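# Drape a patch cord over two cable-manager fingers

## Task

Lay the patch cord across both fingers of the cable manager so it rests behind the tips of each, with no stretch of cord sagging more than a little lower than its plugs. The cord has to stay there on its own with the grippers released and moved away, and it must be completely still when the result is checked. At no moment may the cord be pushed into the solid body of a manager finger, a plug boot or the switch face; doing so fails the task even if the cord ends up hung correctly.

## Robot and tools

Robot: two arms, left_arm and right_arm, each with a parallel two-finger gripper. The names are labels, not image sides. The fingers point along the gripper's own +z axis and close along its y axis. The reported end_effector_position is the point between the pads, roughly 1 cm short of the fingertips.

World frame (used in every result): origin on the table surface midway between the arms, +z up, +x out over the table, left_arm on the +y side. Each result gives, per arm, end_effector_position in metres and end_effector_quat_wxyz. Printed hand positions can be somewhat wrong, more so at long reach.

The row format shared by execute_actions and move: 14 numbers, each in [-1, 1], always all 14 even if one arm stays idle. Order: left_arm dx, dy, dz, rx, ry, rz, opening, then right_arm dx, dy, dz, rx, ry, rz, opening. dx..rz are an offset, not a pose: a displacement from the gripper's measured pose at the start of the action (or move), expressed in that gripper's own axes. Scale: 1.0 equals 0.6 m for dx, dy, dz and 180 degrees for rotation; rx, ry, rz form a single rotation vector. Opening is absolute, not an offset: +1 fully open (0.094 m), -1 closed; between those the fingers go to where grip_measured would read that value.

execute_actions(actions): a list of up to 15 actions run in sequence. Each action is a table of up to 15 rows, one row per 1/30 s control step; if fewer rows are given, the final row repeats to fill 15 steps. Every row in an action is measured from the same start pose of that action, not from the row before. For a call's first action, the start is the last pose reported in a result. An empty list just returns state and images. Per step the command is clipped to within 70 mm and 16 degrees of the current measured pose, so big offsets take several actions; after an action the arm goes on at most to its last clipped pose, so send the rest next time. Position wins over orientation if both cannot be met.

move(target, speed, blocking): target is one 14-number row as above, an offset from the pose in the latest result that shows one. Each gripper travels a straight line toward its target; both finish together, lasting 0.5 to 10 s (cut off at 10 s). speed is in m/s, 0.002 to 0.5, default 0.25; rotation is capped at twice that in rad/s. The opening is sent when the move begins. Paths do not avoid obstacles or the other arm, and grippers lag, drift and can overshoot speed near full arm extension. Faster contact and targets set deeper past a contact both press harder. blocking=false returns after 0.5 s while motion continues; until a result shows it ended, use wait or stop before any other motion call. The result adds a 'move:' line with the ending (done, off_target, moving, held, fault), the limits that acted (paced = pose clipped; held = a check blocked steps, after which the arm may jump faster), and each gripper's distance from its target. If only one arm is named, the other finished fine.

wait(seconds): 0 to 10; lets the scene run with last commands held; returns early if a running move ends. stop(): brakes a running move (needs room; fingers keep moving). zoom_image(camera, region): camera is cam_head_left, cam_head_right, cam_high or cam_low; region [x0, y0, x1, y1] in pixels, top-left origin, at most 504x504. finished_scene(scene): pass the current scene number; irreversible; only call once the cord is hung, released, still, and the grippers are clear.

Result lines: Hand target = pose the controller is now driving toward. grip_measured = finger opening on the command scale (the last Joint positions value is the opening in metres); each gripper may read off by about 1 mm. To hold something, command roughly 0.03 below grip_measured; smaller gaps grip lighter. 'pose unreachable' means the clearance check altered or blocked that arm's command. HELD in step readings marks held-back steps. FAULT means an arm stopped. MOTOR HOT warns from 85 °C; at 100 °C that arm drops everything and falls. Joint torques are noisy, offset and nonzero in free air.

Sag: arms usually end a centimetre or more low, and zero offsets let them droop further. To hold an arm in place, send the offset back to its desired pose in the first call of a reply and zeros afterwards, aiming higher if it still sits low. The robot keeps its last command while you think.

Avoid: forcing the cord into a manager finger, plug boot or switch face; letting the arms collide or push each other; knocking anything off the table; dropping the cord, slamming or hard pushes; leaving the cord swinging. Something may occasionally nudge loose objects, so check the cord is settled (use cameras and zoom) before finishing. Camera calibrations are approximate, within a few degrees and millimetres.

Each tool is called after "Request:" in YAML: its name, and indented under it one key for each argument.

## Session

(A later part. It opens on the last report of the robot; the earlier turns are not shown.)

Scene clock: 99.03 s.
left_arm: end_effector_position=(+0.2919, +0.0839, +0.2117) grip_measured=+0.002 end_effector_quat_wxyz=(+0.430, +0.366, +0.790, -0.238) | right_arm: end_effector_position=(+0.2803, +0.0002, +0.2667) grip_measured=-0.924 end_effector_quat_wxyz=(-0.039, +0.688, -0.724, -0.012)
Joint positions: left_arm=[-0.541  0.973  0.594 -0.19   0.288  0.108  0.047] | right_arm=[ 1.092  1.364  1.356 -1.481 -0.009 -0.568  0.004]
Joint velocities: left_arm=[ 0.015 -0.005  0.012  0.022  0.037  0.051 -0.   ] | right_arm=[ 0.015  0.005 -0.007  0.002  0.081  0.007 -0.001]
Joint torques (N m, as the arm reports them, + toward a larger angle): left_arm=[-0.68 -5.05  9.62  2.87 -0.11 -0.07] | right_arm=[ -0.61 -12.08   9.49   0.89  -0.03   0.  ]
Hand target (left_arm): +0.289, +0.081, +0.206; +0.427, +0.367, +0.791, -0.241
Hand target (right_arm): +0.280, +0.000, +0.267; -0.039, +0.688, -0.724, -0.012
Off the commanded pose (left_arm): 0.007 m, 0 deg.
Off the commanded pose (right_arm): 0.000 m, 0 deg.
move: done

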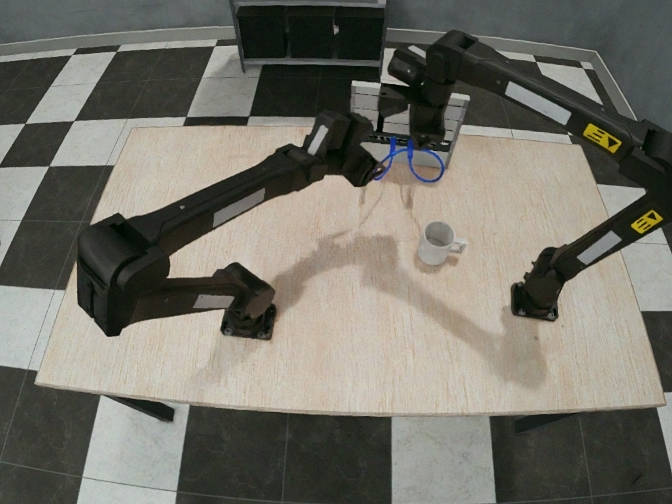

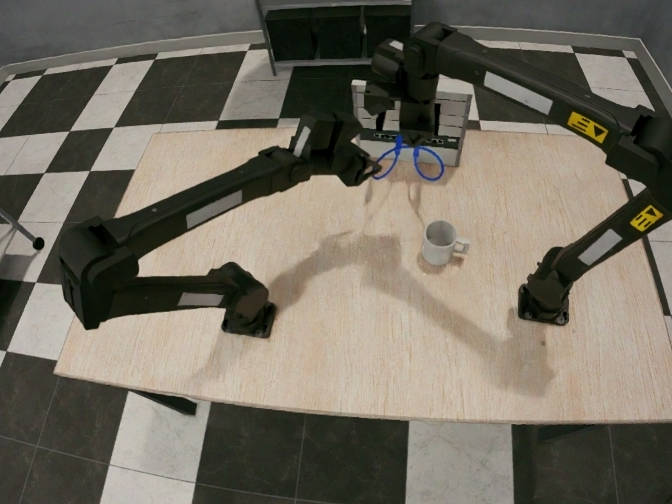

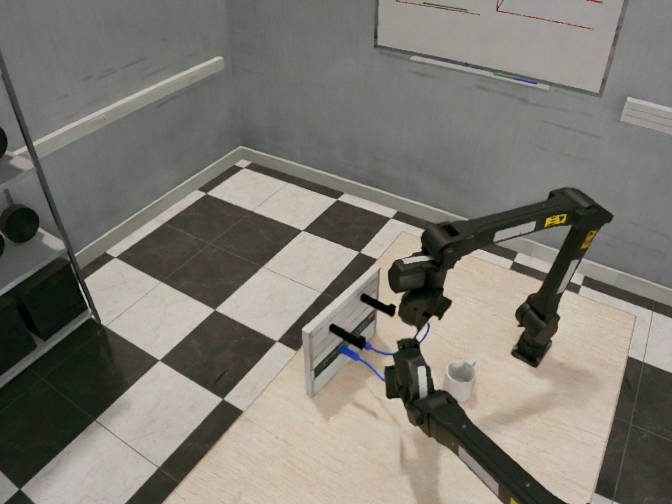

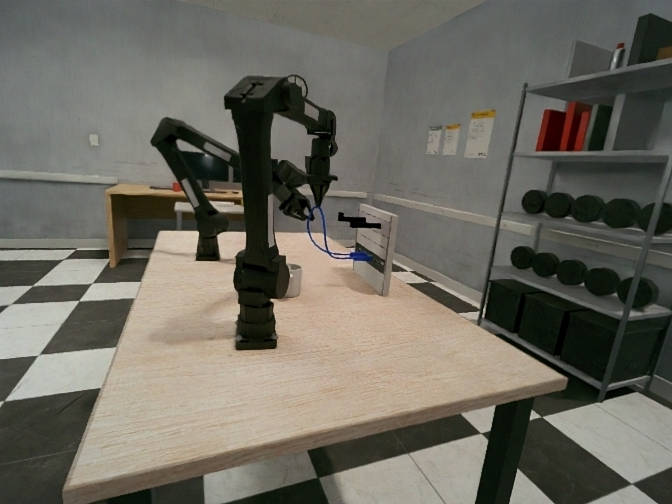

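Request:
move:
  target: [0,0.014,0.008,0,0,0,0,0,0,0,0,0,0,-0.93]
  speed: 0.05

Request:
move:
  target: [0,0,0,0,0,0,-0.93,0,0,0,0,0,0,-0.93]

Request:
zoom_image:
  camera: "cam_low"
  region: [270,170,370,270]

Request:
zoom_image:
  camera: "cam_head_right"
  region: [340,110,460,210]

Scene clock: 107.80 s.
left_arm: end_effector_position=(+0.2942, +0.0853, +0.2068) grip_measured=+0.002 end_effector_quat_wxyz=(+0.424, +0.367, +0.792, -0.240) | right_arm: end_effector_position=(+0.2803, +0.0002, +0.2667) grip_measured=-0.924 end_effector_quat_wxyz=(-0.039, +0.688, -0.724, -0.012)
Joint positions: left_arm=[-0.529  0.986  0.594 -0.189  0.303  0.112  0.047] | right_arm=[ 1.092  1.364  1.356 -1.481 -0.009 -0.568  0.004]
Joint velocities: left_arm=[-0.015 -0.005 -0.007 -0.007  0.007 -0.051 -0.   ] | right_arm=[ 0.005 -0.005  0.007  0.022  0.051  0.037 -0.   ]
Joint torques (N m, as the arm reports them, + toward a larger angle): left_arm=[ 0.91 -4.71 10.95  2.81  0.23  0.13] | right_arm=[ -0.6  -12.11   9.49   0.9   -0.03   0.  ]
Hand target (left_arm): +0.301, +0.086, +0.209; +0.430, +0.366, +0.790, -0.238
Hand target (right_arm): +0.280, +0.000, +0.267; -0.039, +0.688, -0.724, -0.012
Off the commanded pose (left_arm): 0.007 m, 1 deg.
Off the commanded pose (right_arm): 0.000 m, 0 deg.
move: done

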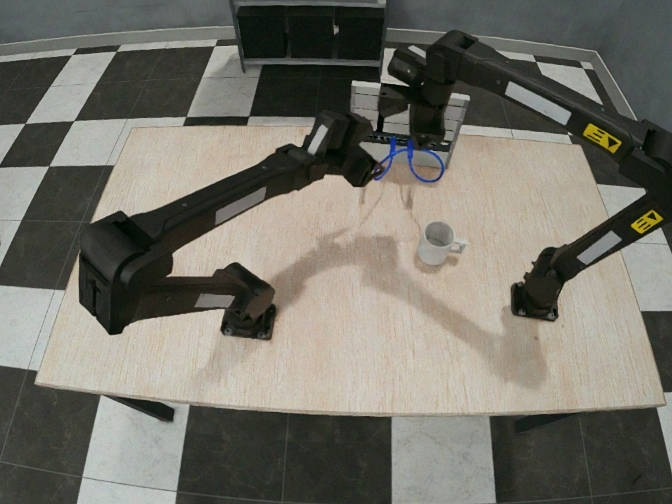

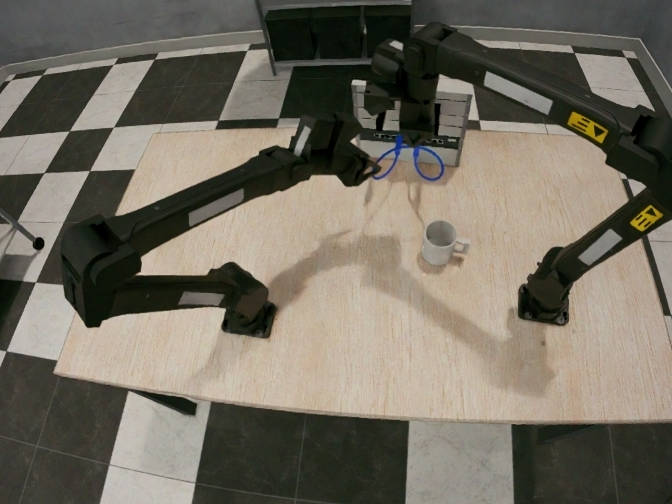

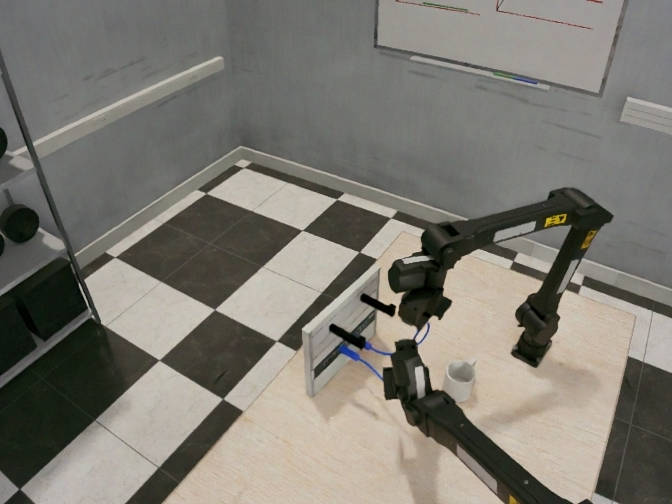

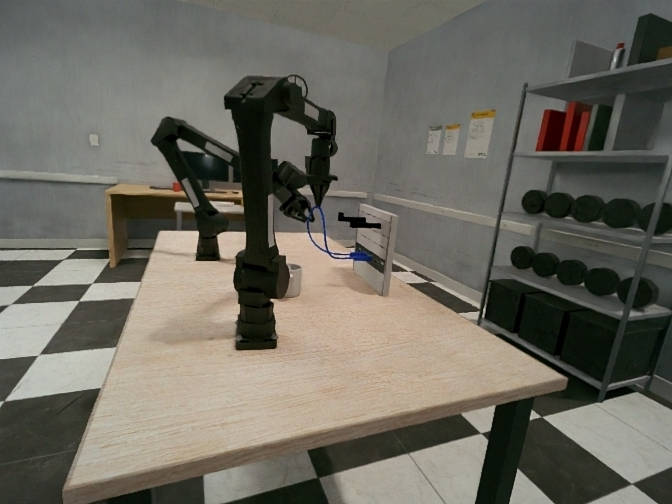

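Scene clock: 108.30 s.
left_arm: end_effector_position=(+0.2942, +0.0853, +0.2068) grip_measured=-0.920 end_effector_quat_wxyz=(+0.424, +0.367, +0.792, -0.240) | right_arm: end_effector_position=(+0.2803, +0.0002, +0.2667) grip_measured=-0.924 end_effector_quat_wxyz=(-0.039, +0.688, -0.724, -0.012)
Joint positions: left_arm=[-0.529  0.986  0.594 -0.189  0.303  0.112  0.004] | right_arm=[ 1.092  1.364  1.356 -1.481 -0.009 -0.568  0.004]
Joint velocities: left_arm=[ 0.015 -0.015 -0.012 -0.027  0.037  0.022 -0.   ] | right_arm=[-0.015 -0.015 -0.002  0.012 -0.022  0.007  0.   ]
Joint torques (N m, as the arm reports them, + toward a larger angle): left_arm=[ 0.06 -5.98 10.35  2.16  0.07  0.03] | right_arm=[ -0.61 -12.09   9.5    0.89  -0.03   0.  ]
Hand target (left_arm): +0.294, +0.085, +0.207; +0.424, +0.367, +0.792, -0.240
Hand target (right_arm): +0.280, +0.000, +0.267; -0.039, +0.688, -0.724, -0.012
Off the commanded pose (left_arm): 0.000 m, 0 deg.
Off the commanded pose (right_arm): 0.000 m, 0 deg.
move: done

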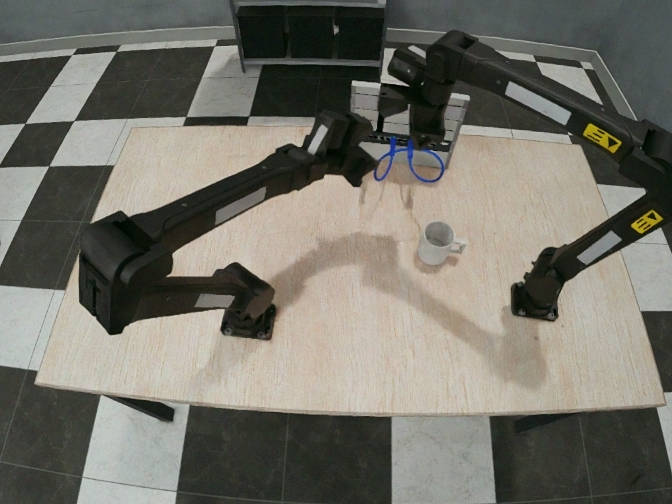

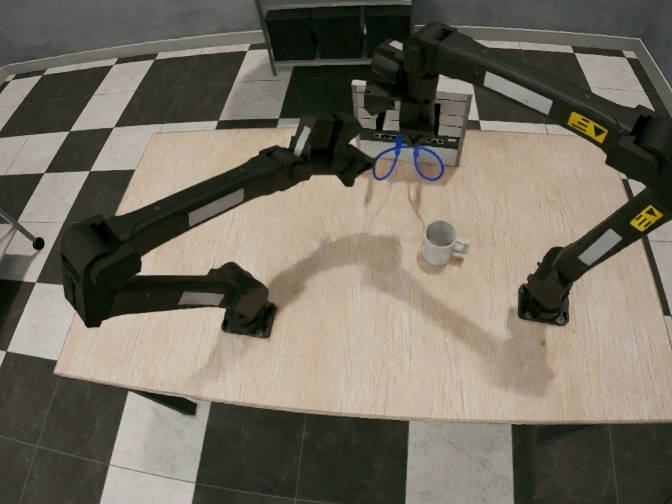

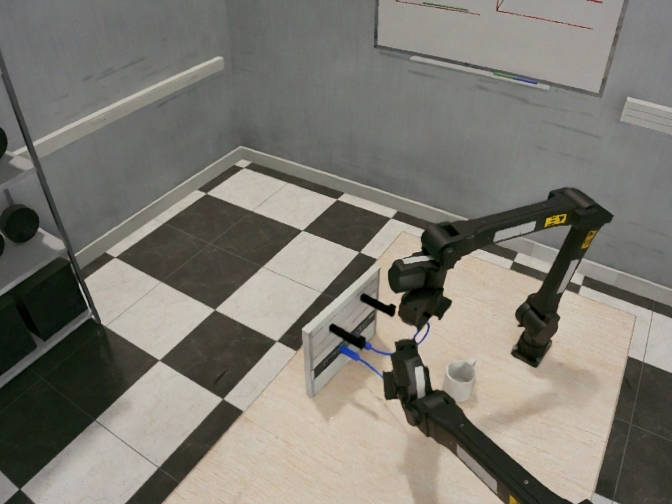

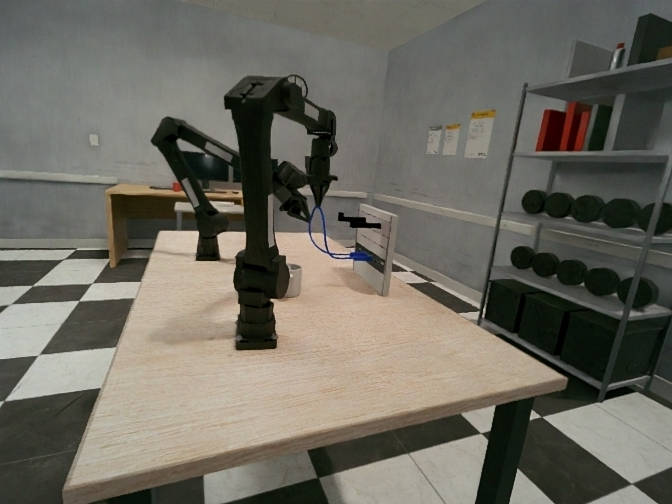

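Region (270, 170, 370, 270) of cam_low's 672x504 image, scaled by 5.040, with more detail than that image has.

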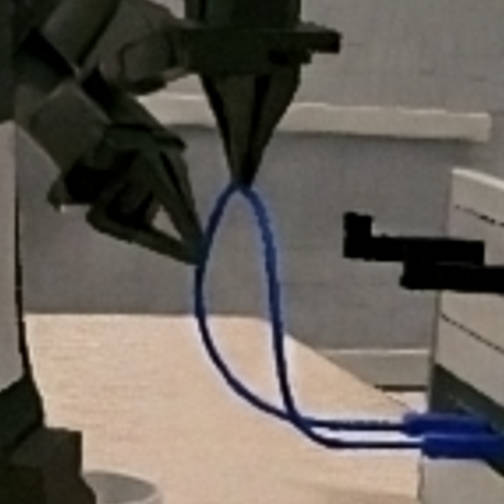

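Region (340, 110, 460, 210) of cam_head_right's 672x504 image, scaled by 4.200, with more detail than that image has.

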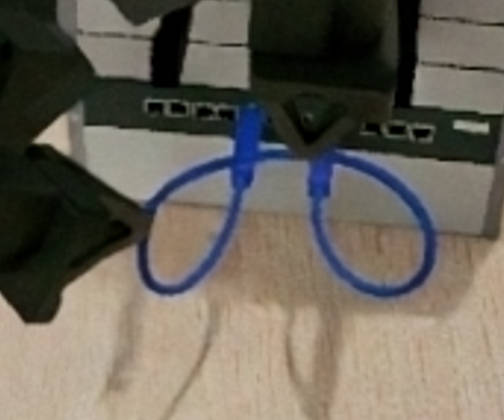

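Request:
execute_actions:
  actions:
    - [[0,0,0,0,0,0,-0.5,0,0,0,0,0,0,-0.93]]
    - [[-0.032,0.003,0.02,0,0,0,-0.5,0,0,0,0,0,0,-0.93]]
    - [[0,0,0,0,0,0,-0.5,0,0,0,0,0,0,-0.93]]
    - [[0,0,0,0,0,0,-0.93,0,0,0,0,0,0,-0.93]]

Request:
zoom_image:
  camera: "cam_low"
  region: [270,170,370,270]

Request:
zoom_image:
  camera: "cam_head_right"
  region: [340,110,460,210]

Scene clock: 120.83 s.
left_arm: end_effector_position=(+0.2984, +0.0832, +0.1925) grip_measured=-0.910 end_effector_quat_wxyz=(+0.409, +0.366, +0.802, -0.235) | right_arm: end_effector_position=(+0.2803, +0.0002, +0.2667) grip_measured=-0.924 end_effector_quat_wxyz=(-0.039, +0.688, -0.724, -0.012)
Joint positions: left_arm=[-0.531  1.028  0.599 -0.189  0.296  0.112  0.004] | right_arm=[ 1.092  1.364  1.356 -1.481 -0.009 -0.568  0.004]
Joint velocities: left_arm=[-0.005 -0.005  0.007 -0.002 -0.007  0.022 -0.   ] | right_arm=[-0.005 -0.015  0.012 -0.027 -0.022 -0.066  0.   ]
Joint torques (N m, as the arm reports them, + toward a larger angle): left_arm=[ 0.17 -6.51 10.23  2.14  0.08  0.03] | right_arm=[ -0.6  -12.1    9.49   0.88  -0.03   0.  ]
Hand target (left_arm): +0.298, +0.083, +0.193; +0.409, +0.366, +0.802, -0.235
Hand target (right_arm): +0.280, +0.000, +0.267; -0.039, +0.688, -0.724, -0.012
Off the commanded pose (left_arm): 0.000 m, 0 deg.
Off the commanded pose (right_arm): 0.000 m, 0 deg.
Step readings (end_effector_position; steps 1 to 15: 1st action; 16 to 30: 2nd action; 31 to 45: 3rd action; 46 to 60: 4th action):
0: left_arm (+0.2942, +0.0853, +0.2068) | right_arm (+0.2803, +0.0002, +0.2667)
1: left_arm (+0.2942, +0.0853, +0.2068) | right_arm (+0.2803, +0.0002, +0.2667)
2: left_arm (+0.2942, +0.0853, +0.2068) | right_arm (+0.2803, +0.0002, +0.2667)
4: left_arm (+0.2942, +0.0853, +0.2068) | right_arm (+0.2803, +0.0002, +0.2667)
8: left_arm (+0.2942, +0.0853, +0.2068) | right_arm (+0.2803, +0.0002, +0.2667)
15: left_arm (+0.2942, +0.0853, +0.2068) | right_arm (+0.2803, +0.0002, +0.2667)
16: left_arm (+0.2947, +0.0854, +0.2059) | right_arm (+0.2803, +0.0002, +0.2667)
17: left_arm (+0.2957, +0.0850, +0.2047) | right_arm (+0.2803, +0.0002, +0.2667)
19: left_arm (+0.2974, +0.0839, +0.1994) | right_arm (+0.2803, +0.0002, +0.2667)
23: left_arm (+0.2984, +0.0832, +0.1925) | right_arm (+0.2803, +0.0002, +0.2667)
30: left_arm (+0.2984, +0.0832, +0.1925) | right_arm (+0.2803, +0.0002, +0.2667)
31: left_arm (+0.2984, +0.0832, +0.1925) | right_arm (+0.2803, +0.0002, +0.2667)
32: left_arm (+0.2984, +0.0832, +0.1925) | right_arm (+0.2803, +0.0002, +0.2667)
34: left_arm (+0.2984, +0.0832, +0.1925) | right_arm (+0.2803, +0.0002, +0.2667)
38: left_arm (+0.2984, +0.0832, +0.1925) | right_arm (+0.2803, +0.0002, +0.2667)
45: left_arm (+0.2984, +0.0832, +0.1925) | right_arm (+0.2803, +0.0002, +0.2667)
46: left_arm (+0.2984, +0.0832, +0.1925) | right_arm (+0.2803, +0.0002, +0.2667)
47: left_arm (+0.2984, +0.0832, +0.1925) | right_arm (+0.2803, +0.0002, +0.2667)
49: left_arm (+0.2984, +0.0832, +0.1925) | right_arm (+0.2803, +0.0002, +0.2667)
53: left_arm (+0.2984, +0.0832, +0.1925) | right_arm (+0.2803, +0.0002, +0.2667)
60: end_effector_position above

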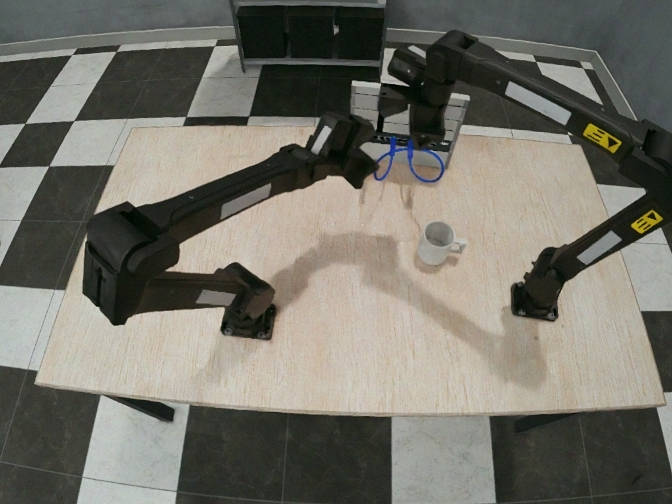

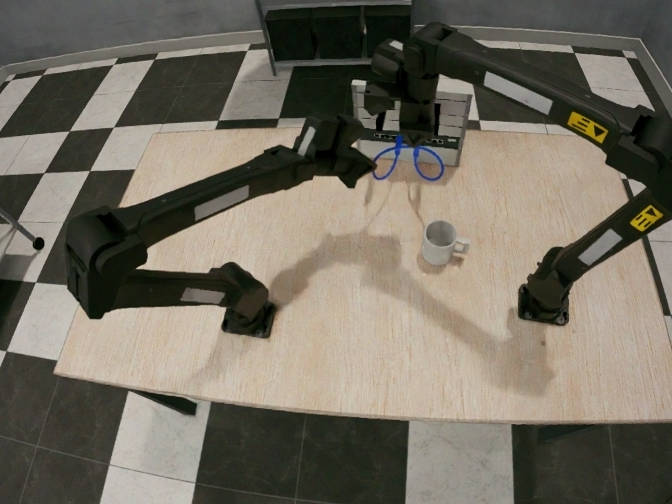

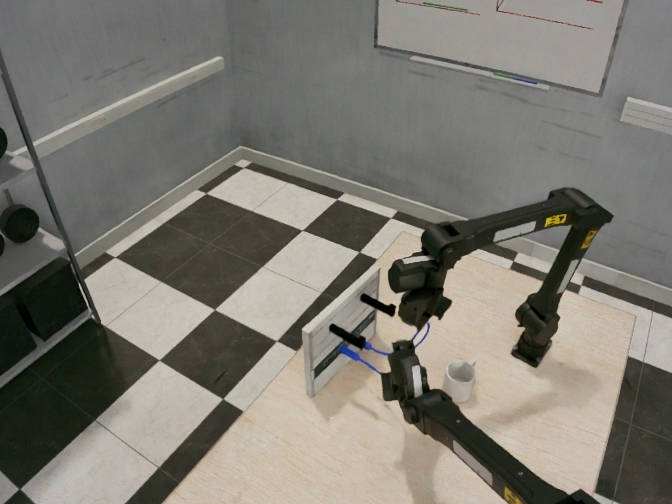

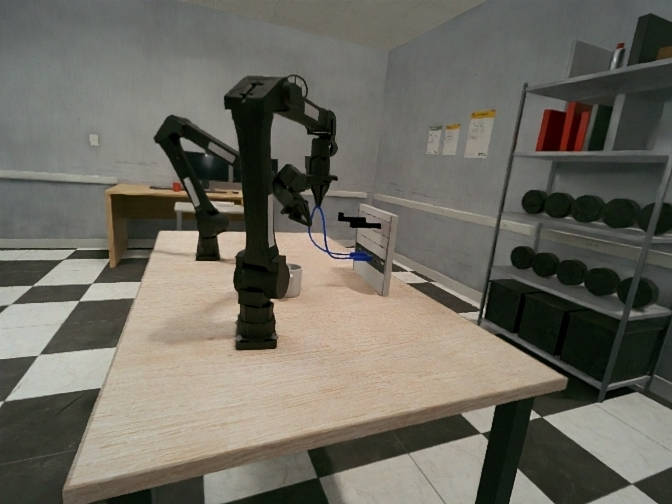

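Region (270, 170, 370, 270) of cam_low's 672x504 image, scaled by 5.040, with more detail than that image has.

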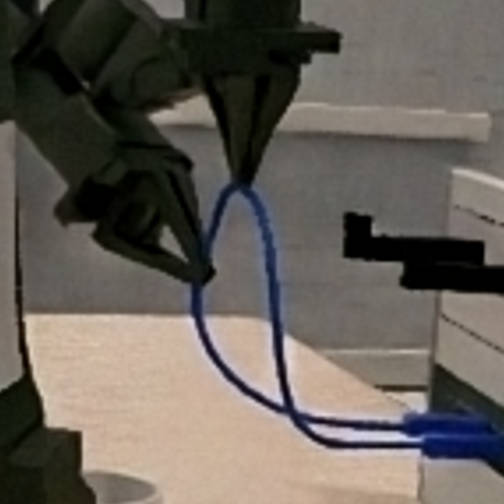

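Region (340, 110, 460, 210) of cam_head_right's 672x504 image, scaled by 4.200, with more detail than that image has.

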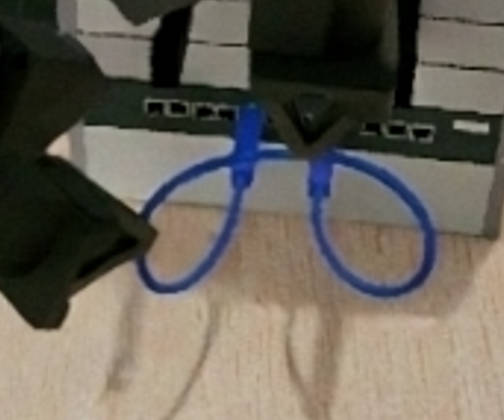

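Request:
execute_actions:
  actions:
    - [[0,0,0,0,0,0,-0.4,0,0,0,0,0,0,-0.93]]

Request:
move:
  target: [-0.083,0.008,-0.01,0,-0.02,0,-0.4,0,0,0,0,0,0,-0.93]
  speed: 0.06

Request:
zoom_image:
  camera: "cam_low"
  region: [270,170,370,270]

Request:
zoom_image:
  camera: "cam_head_right"
  region: [340,110,460,210]

Scene clock: 138.23 s.
left_arm: end_effector_position=(+0.2984, +0.0832, +0.1925) grip_measured=-0.402 end_effector_quat_wxyz=(+0.409, +0.366, +0.802, -0.235) | right_arm: end_effector_position=(+0.2803, +0.0002, +0.2667) grip_measured=-0.924 end_effector_quat_wxyz=(-0.039, +0.688, -0.724, -0.012)
Joint positions: left_arm=[-0.531  1.028  0.599 -0.189  0.296  0.112  0.028] | right_arm=[ 1.092  1.364  1.356 -1.481 -0.009 -0.568  0.004]
Joint velocities: left_arm=[ 0.005 -0.005  0.007  0.002  0.007 -0.022 -0.001] | right_arm=[ 0.005 -0.015  0.002 -0.022  0.051 -0.095  0.001]
Joint torques (N m, as the arm reports them, + toward a larger angle): left_arm=[ 0.11 -6.65 10.19  2.12  0.08  0.03] | right_arm=[ -0.6  -12.05   9.48   0.89  -0.02   0.  ]
Hand target (left_arm): +0.298, +0.083, +0.193; +0.409, +0.366, +0.802, -0.235
Hand target (right_arm): +0.280, +0.000, +0.267; -0.039, +0.688, -0.724, -0.012
Off the commanded pose (left_arm): 0.000 m, 0 deg.
Off the commanded pose (right_arm): 0.000 m, 0 deg.
Step readings (end_effector_position):
0: left_arm (+0.2984, +0.0832, +0.1925) | right_arm (+0.2803, +0.0002, +0.2667)
1: left_arm (+0.2984, +0.0832, +0.1925) | right_arm (+0.2803, +0.0002, +0.2667)
2: left_arm (+0.2984, +0.0832, +0.1925) | right_arm (+0.2803, +0.0002, +0.2667)
4: left_arm (+0.2984, +0.0832, +0.1925) | right_arm (+0.2803, +0.0002, +0.2667)
8: left_arm (+0.2984, +0.0832, +0.1925) | right_arm (+0.2803, +0.0002, +0.2667)
15: end_effector_position above

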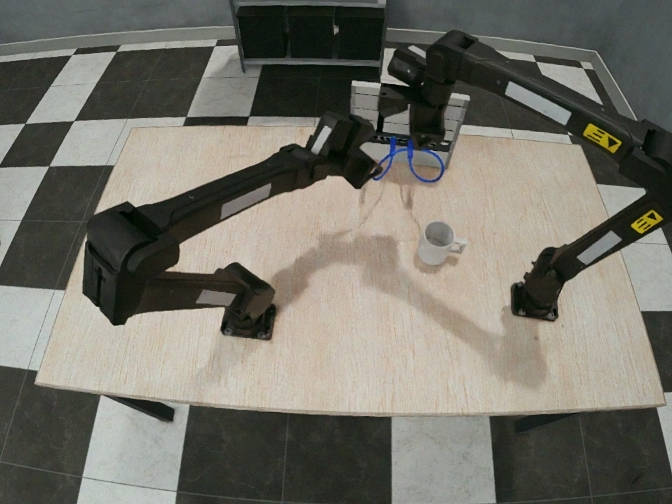

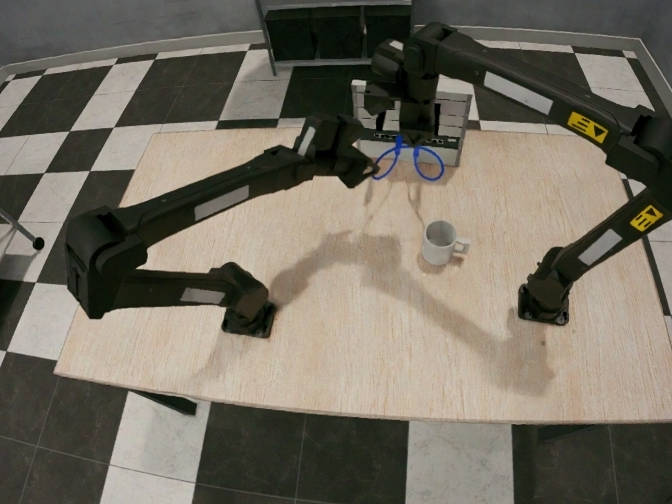

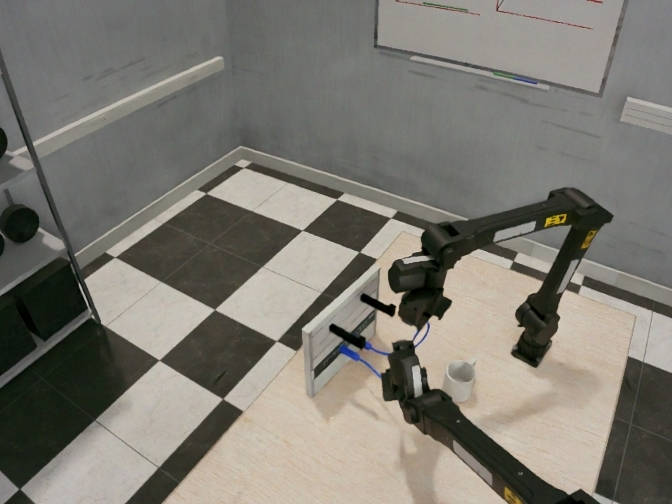

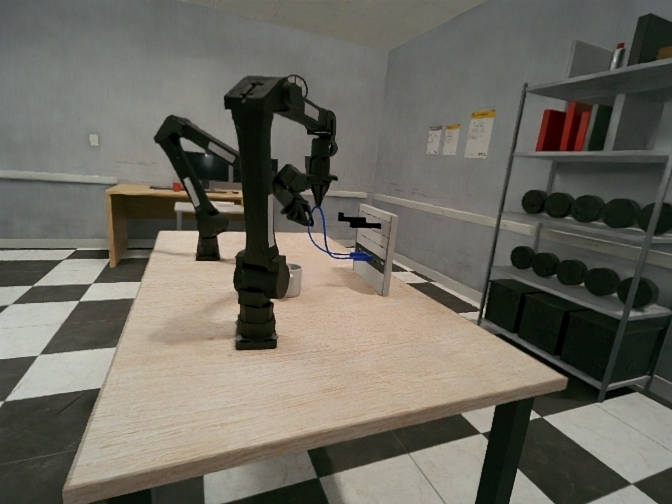

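Scene clock: 139.40 s.
left_arm: end_effector_position=(+0.3058, +0.0765, +0.2128) grip_measured=-0.402 end_effector_quat_wxyz=(+0.420, +0.364, +0.795, -0.242) | right_arm: end_effector_position=(+0.2803, +0.0002, +0.2667) grip_measured=-0.924 end_effector_quat_wxyz=(-0.039, +0.688, -0.724, -0.012)
Joint positions: left_arm=[-0.531  1.028  0.64  -0.201  0.305  0.104  0.028] | right_arm=[ 1.092  1.364  1.356 -1.481 -0.009 -0.568  0.004]
Joint velocities: left_arm=[-0.015  0.005  0.007  0.002 -0.051  0.037 -0.   ] | right_arm=[ 0.005 -0.015 -0.002 -0.017  0.022 -0.066 -0.001]
Joint torques (N m, as the arm reports them, + toward a larger angle): left_arm=[ 0.51 -6.2  14.75  1.8   0.23 -0.04] | right_arm=[ -0.56 -12.07   9.49   0.9   -0.03   0.  ]
Hand target (left_arm): +0.318, +0.071, +0.237; +0.434, +0.359, +0.789, -0.247
Hand target (right_arm): +0.280, +0.000, +0.267; -0.039, +0.688, -0.724, -0.012
Off the commanded pose (left_arm): 0.028 m, 2 deg.
Off the commanded pose (right_arm): 0.000 m, 0 deg.
move: off_target (left_arm)

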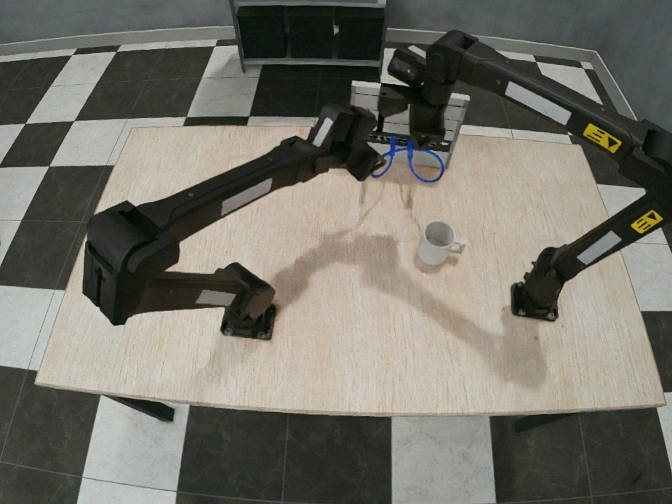

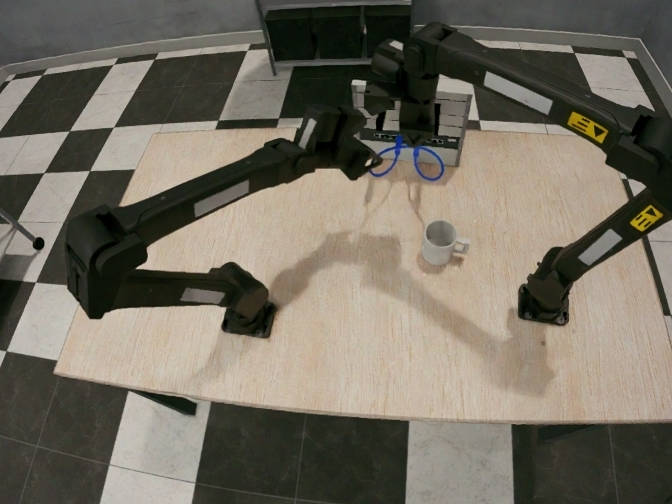

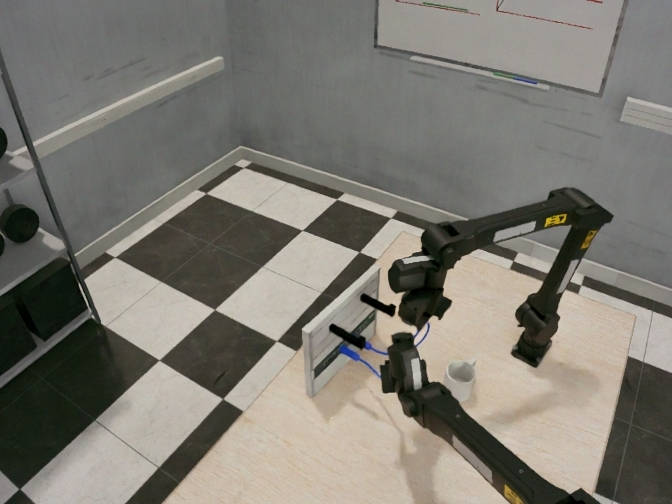

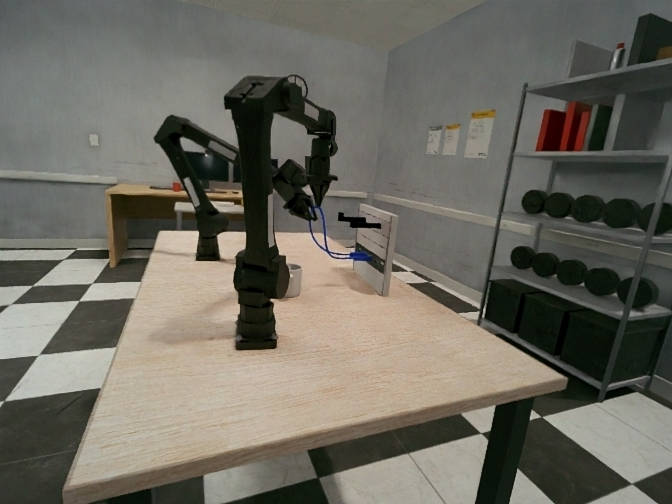

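Region (270, 170, 370, 270) of cam_low's 672x504 image, scaled by 5.040, with more detail than that image has.

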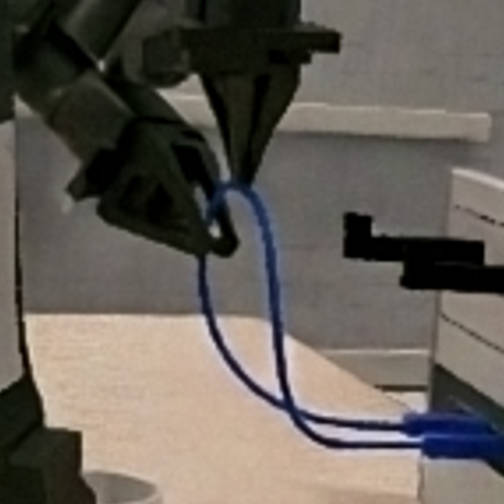

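Region (340, 110, 460, 210) of cam_head_right's 672x504 image, scaled by 4.200, with more detail than that image has.

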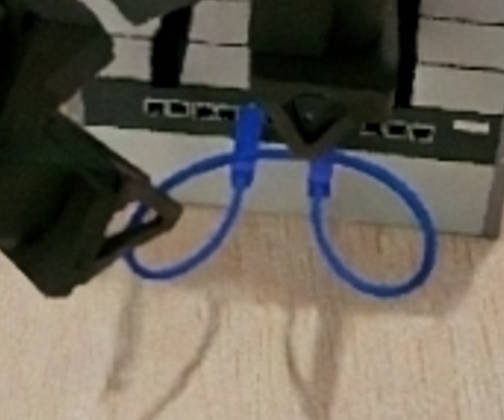

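Request:
execute_actions:
  actions:
    - [[0,0,0,0,0,0,-0.935,0,0,0,0,0,0,-0.93]]
    - [[0,0,0,0,0,0,-0.935,0,0,0,0,0,0,0.0]]

Request:
move:
  target: [0,0,0,0,0,0,-0.935,0.11,0,0.04,0,-0.17,0,0.1]
  speed: 0.2

Request:
zoom_image:
  camera: "cam_low"
  region: [270,170,370,270]

Request:
zoom_image:
  camera: "cam_head_left"
  region: [340,100,480,210]

Request:
zoom_image:
  camera: "cam_high"
  region: [300,250,480,400]

Scene clock: 149.77 s.
left_arm: end_effector_position=(+0.3056, +0.0764, +0.2129) grip_measured=-0.908 end_effector_quat_wxyz=(+0.420, +0.364, +0.795, -0.243) | right_arm: end_effector_position=(+0.2803, +0.0002, +0.2667) grip_measured=-0.002 end_effector_quat_wxyz=(-0.039, +0.688, -0.724, -0.012)
Joint positions: left_arm=[-0.531  1.028  0.64  -0.201  0.306  0.104  0.004] | right_arm=[ 1.092  1.364  1.356 -1.481 -0.009 -0.568  0.047]
Joint velocities: left_arm=[-0.024 -0.034 -0.022  0.007 -0.081 -0.007  0.   ] | right_arm=[-0.005 -0.005 -0.012  0.002 -0.022 -0.051  0.   ]
Joint torques (N m, as the arm reports them, + toward a larger angle): left_arm=[ 0.02 -6.7  10.37  2.15  0.06  0.03] | right_arm=[ -0.61 -12.14   9.5    0.89  -0.03   0.  ]
Hand target (left_arm): +0.306, +0.076, +0.213; +0.420, +0.364, +0.795, -0.243
Hand target (right_arm): +0.280, +0.000, +0.267; -0.039, +0.688, -0.724, -0.012
Off the commanded pose (left_arm): 0.000 m, 0 deg.
Off the commanded pose (right_arm): 0.000 m, 0 deg.
Step readings (end_effector_position; steps 1 to 15: 1st action; 16 to 30: 2nd action):
0: left_arm (+0.3058, +0.0765, +0.2128) | right_arm (+0.2803, +0.0002, +0.2667)
1: left_arm (+0.3058, +0.0765, +0.2128) | right_arm (+0.2803, +0.0002, +0.2667)
2: left_arm (+0.3058, +0.0765, +0.2128) | right_arm (+0.2803, +0.0002, +0.2667)
4: left_arm (+0.3056, +0.0764, +0.2129) | right_arm (+0.2803, +0.0002, +0.2667)
8: left_arm (+0.3056, +0.0764, +0.2129) | right_arm (+0.2803, +0.0002, +0.2667)
15: left_arm (+0.3056, +0.0764, +0.2129) | right_arm (+0.2803, +0.0002, +0.2667)
16: left_arm (+0.3056, +0.0764, +0.2129) | right_arm (+0.2803, +0.0002, +0.2667)
17: left_arm (+0.3056, +0.0764, +0.2129) | right_arm (+0.2803, +0.0002, +0.2667)
19: left_arm (+0.3056, +0.0764, +0.2129) | right_arm (+0.2803, +0.0002, +0.2667)
23: left_arm (+0.3056, +0.0764, +0.2129) | right_arm (+0.2803, +0.0002, +0.2667)
30: end_effector_position above

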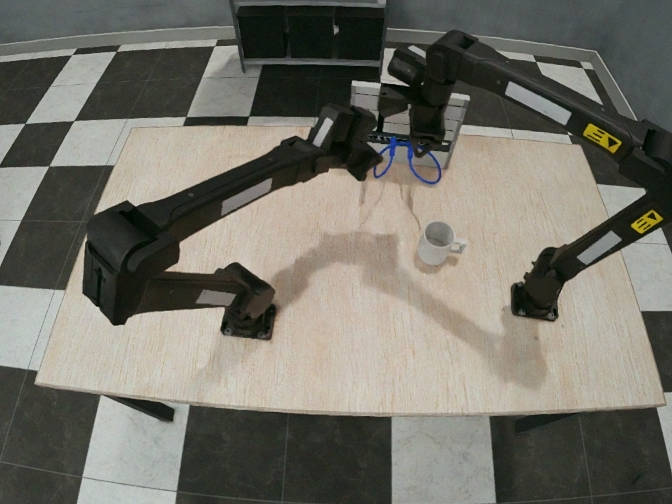

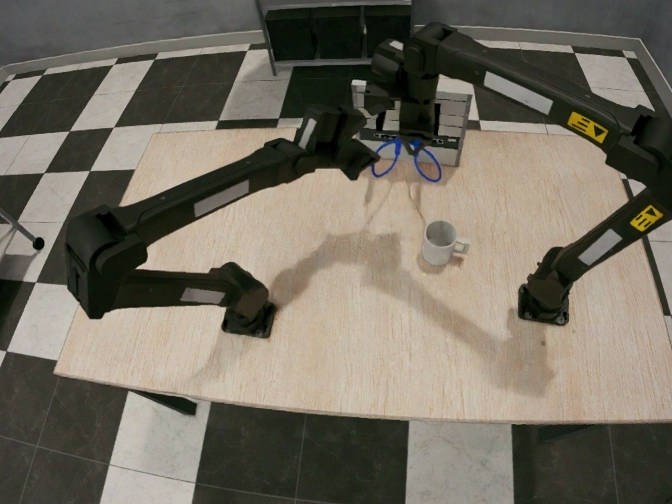

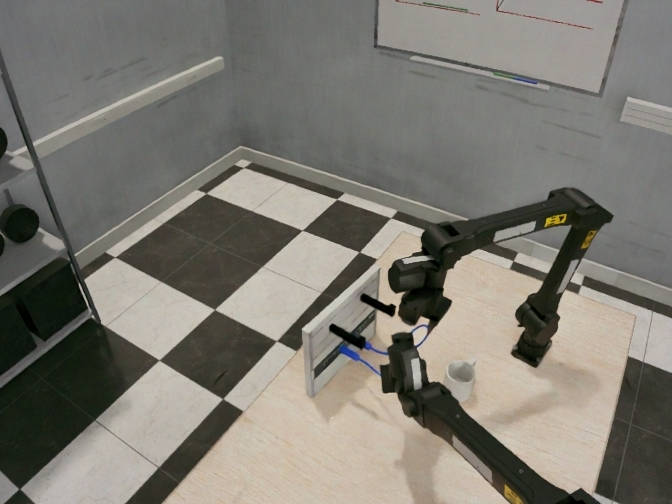

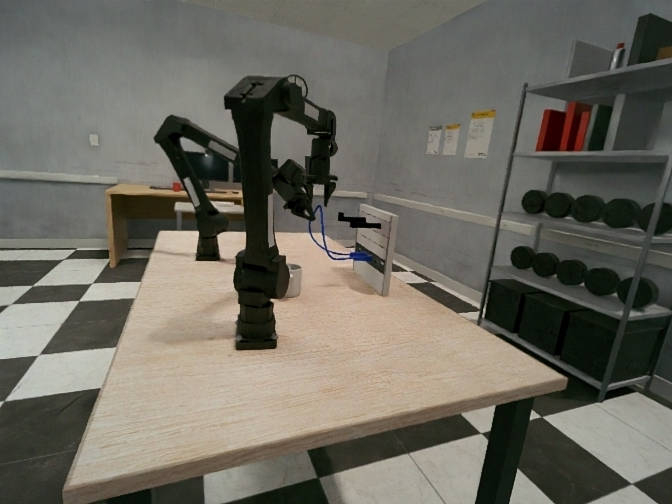

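Scene clock: 151.53 s.
left_arm: end_effector_position=(+0.3056, +0.0764, +0.2129) grip_measured=-0.908 end_effector_quat_wxyz=(+0.420, +0.364, +0.795, -0.243) | right_arm: end_effector_position=(+0.2760, -0.0652, +0.2358) grip_measured=+0.098 end_effector_quat_wxyz=(-0.215, +0.659, -0.694, -0.197)
Joint positions: left_arm=[-0.531  1.028  0.64  -0.201  0.306  0.104  0.004] | right_arm=[ 0.799  1.008  0.9   -1.041 -0.43  -0.768  0.052]
Joint velocities: left_arm=[ 0.005  0.005 -0.017  0.002 -0.051  0.007 -0.   ] | right_arm=[-0.024 -0.005  0.002 -0.007 -0.081 -0.051  0.   ]
Joint torques (N m, as the arm reports them, + toward a larger angle): left_arm=[ 0.1  -6.75 10.36  2.17  0.08  0.03] | right_arm=[-1.05 -7.12 10.12  2.18 -0.43 -0.14]
Hand target (left_arm): +0.306, +0.076, +0.213; +0.420, +0.364, +0.795, -0.243
Hand target (right_arm): +0.279, -0.065, +0.240; -0.228, +0.662, -0.686, -0.195
Off the commanded pose (left_arm): 0.000 m, 0 deg.
Off the commanded pose (right_arm): 0.003 m, 2 deg.
move: done

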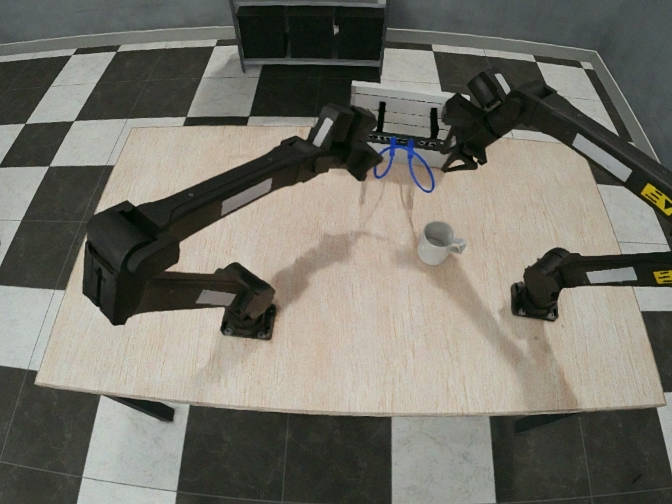

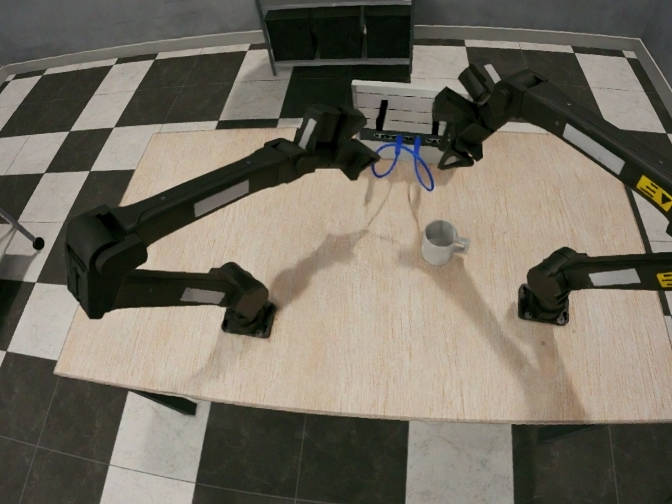

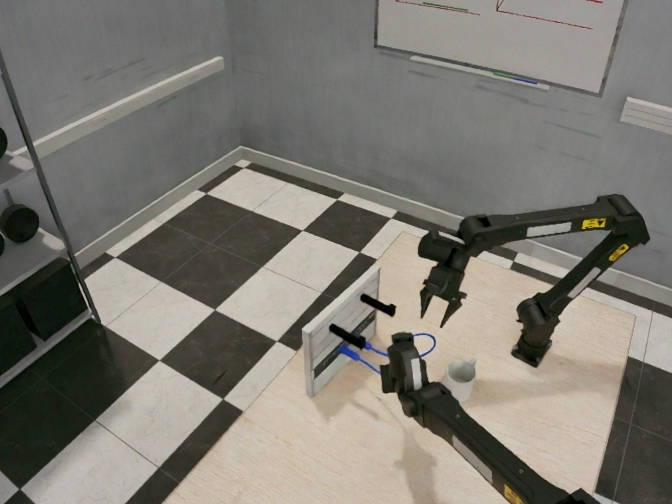

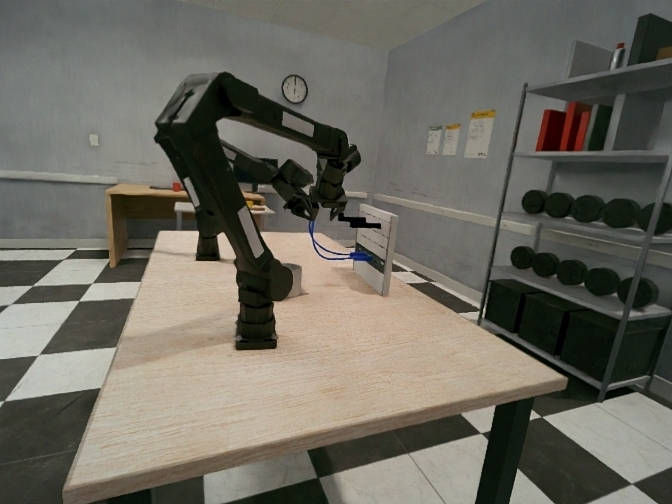

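Region (270, 170, 370, 270) of cam_low's 672x504 image, scaled by 5.040, with more detail than that image has.

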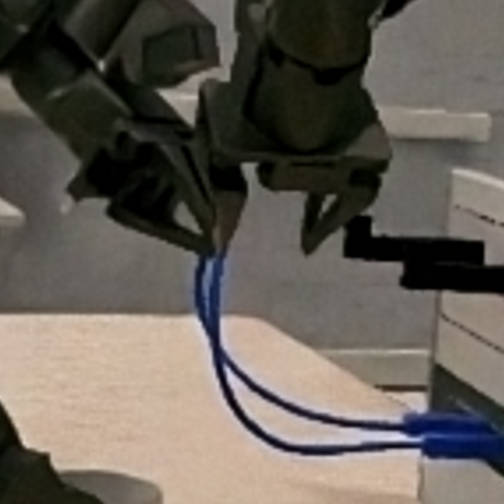

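Region (340, 100, 480, 210) of cam_head_left's 672x504 image, scaled by 3.600, with more detail than that image has; it fills the top 396 rows of this view, and the rest is white.

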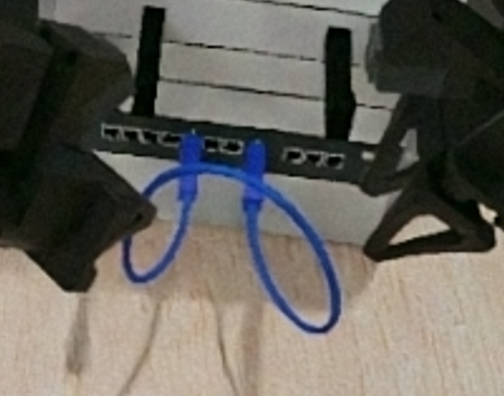

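Region (300, 250, 480, 400) of cam_high's 672x504 image, scaled by 2.800, with more detail than that image has.

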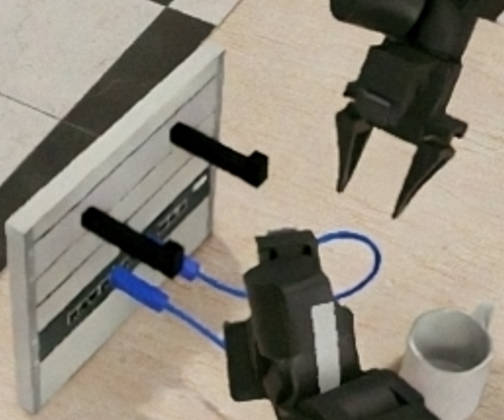

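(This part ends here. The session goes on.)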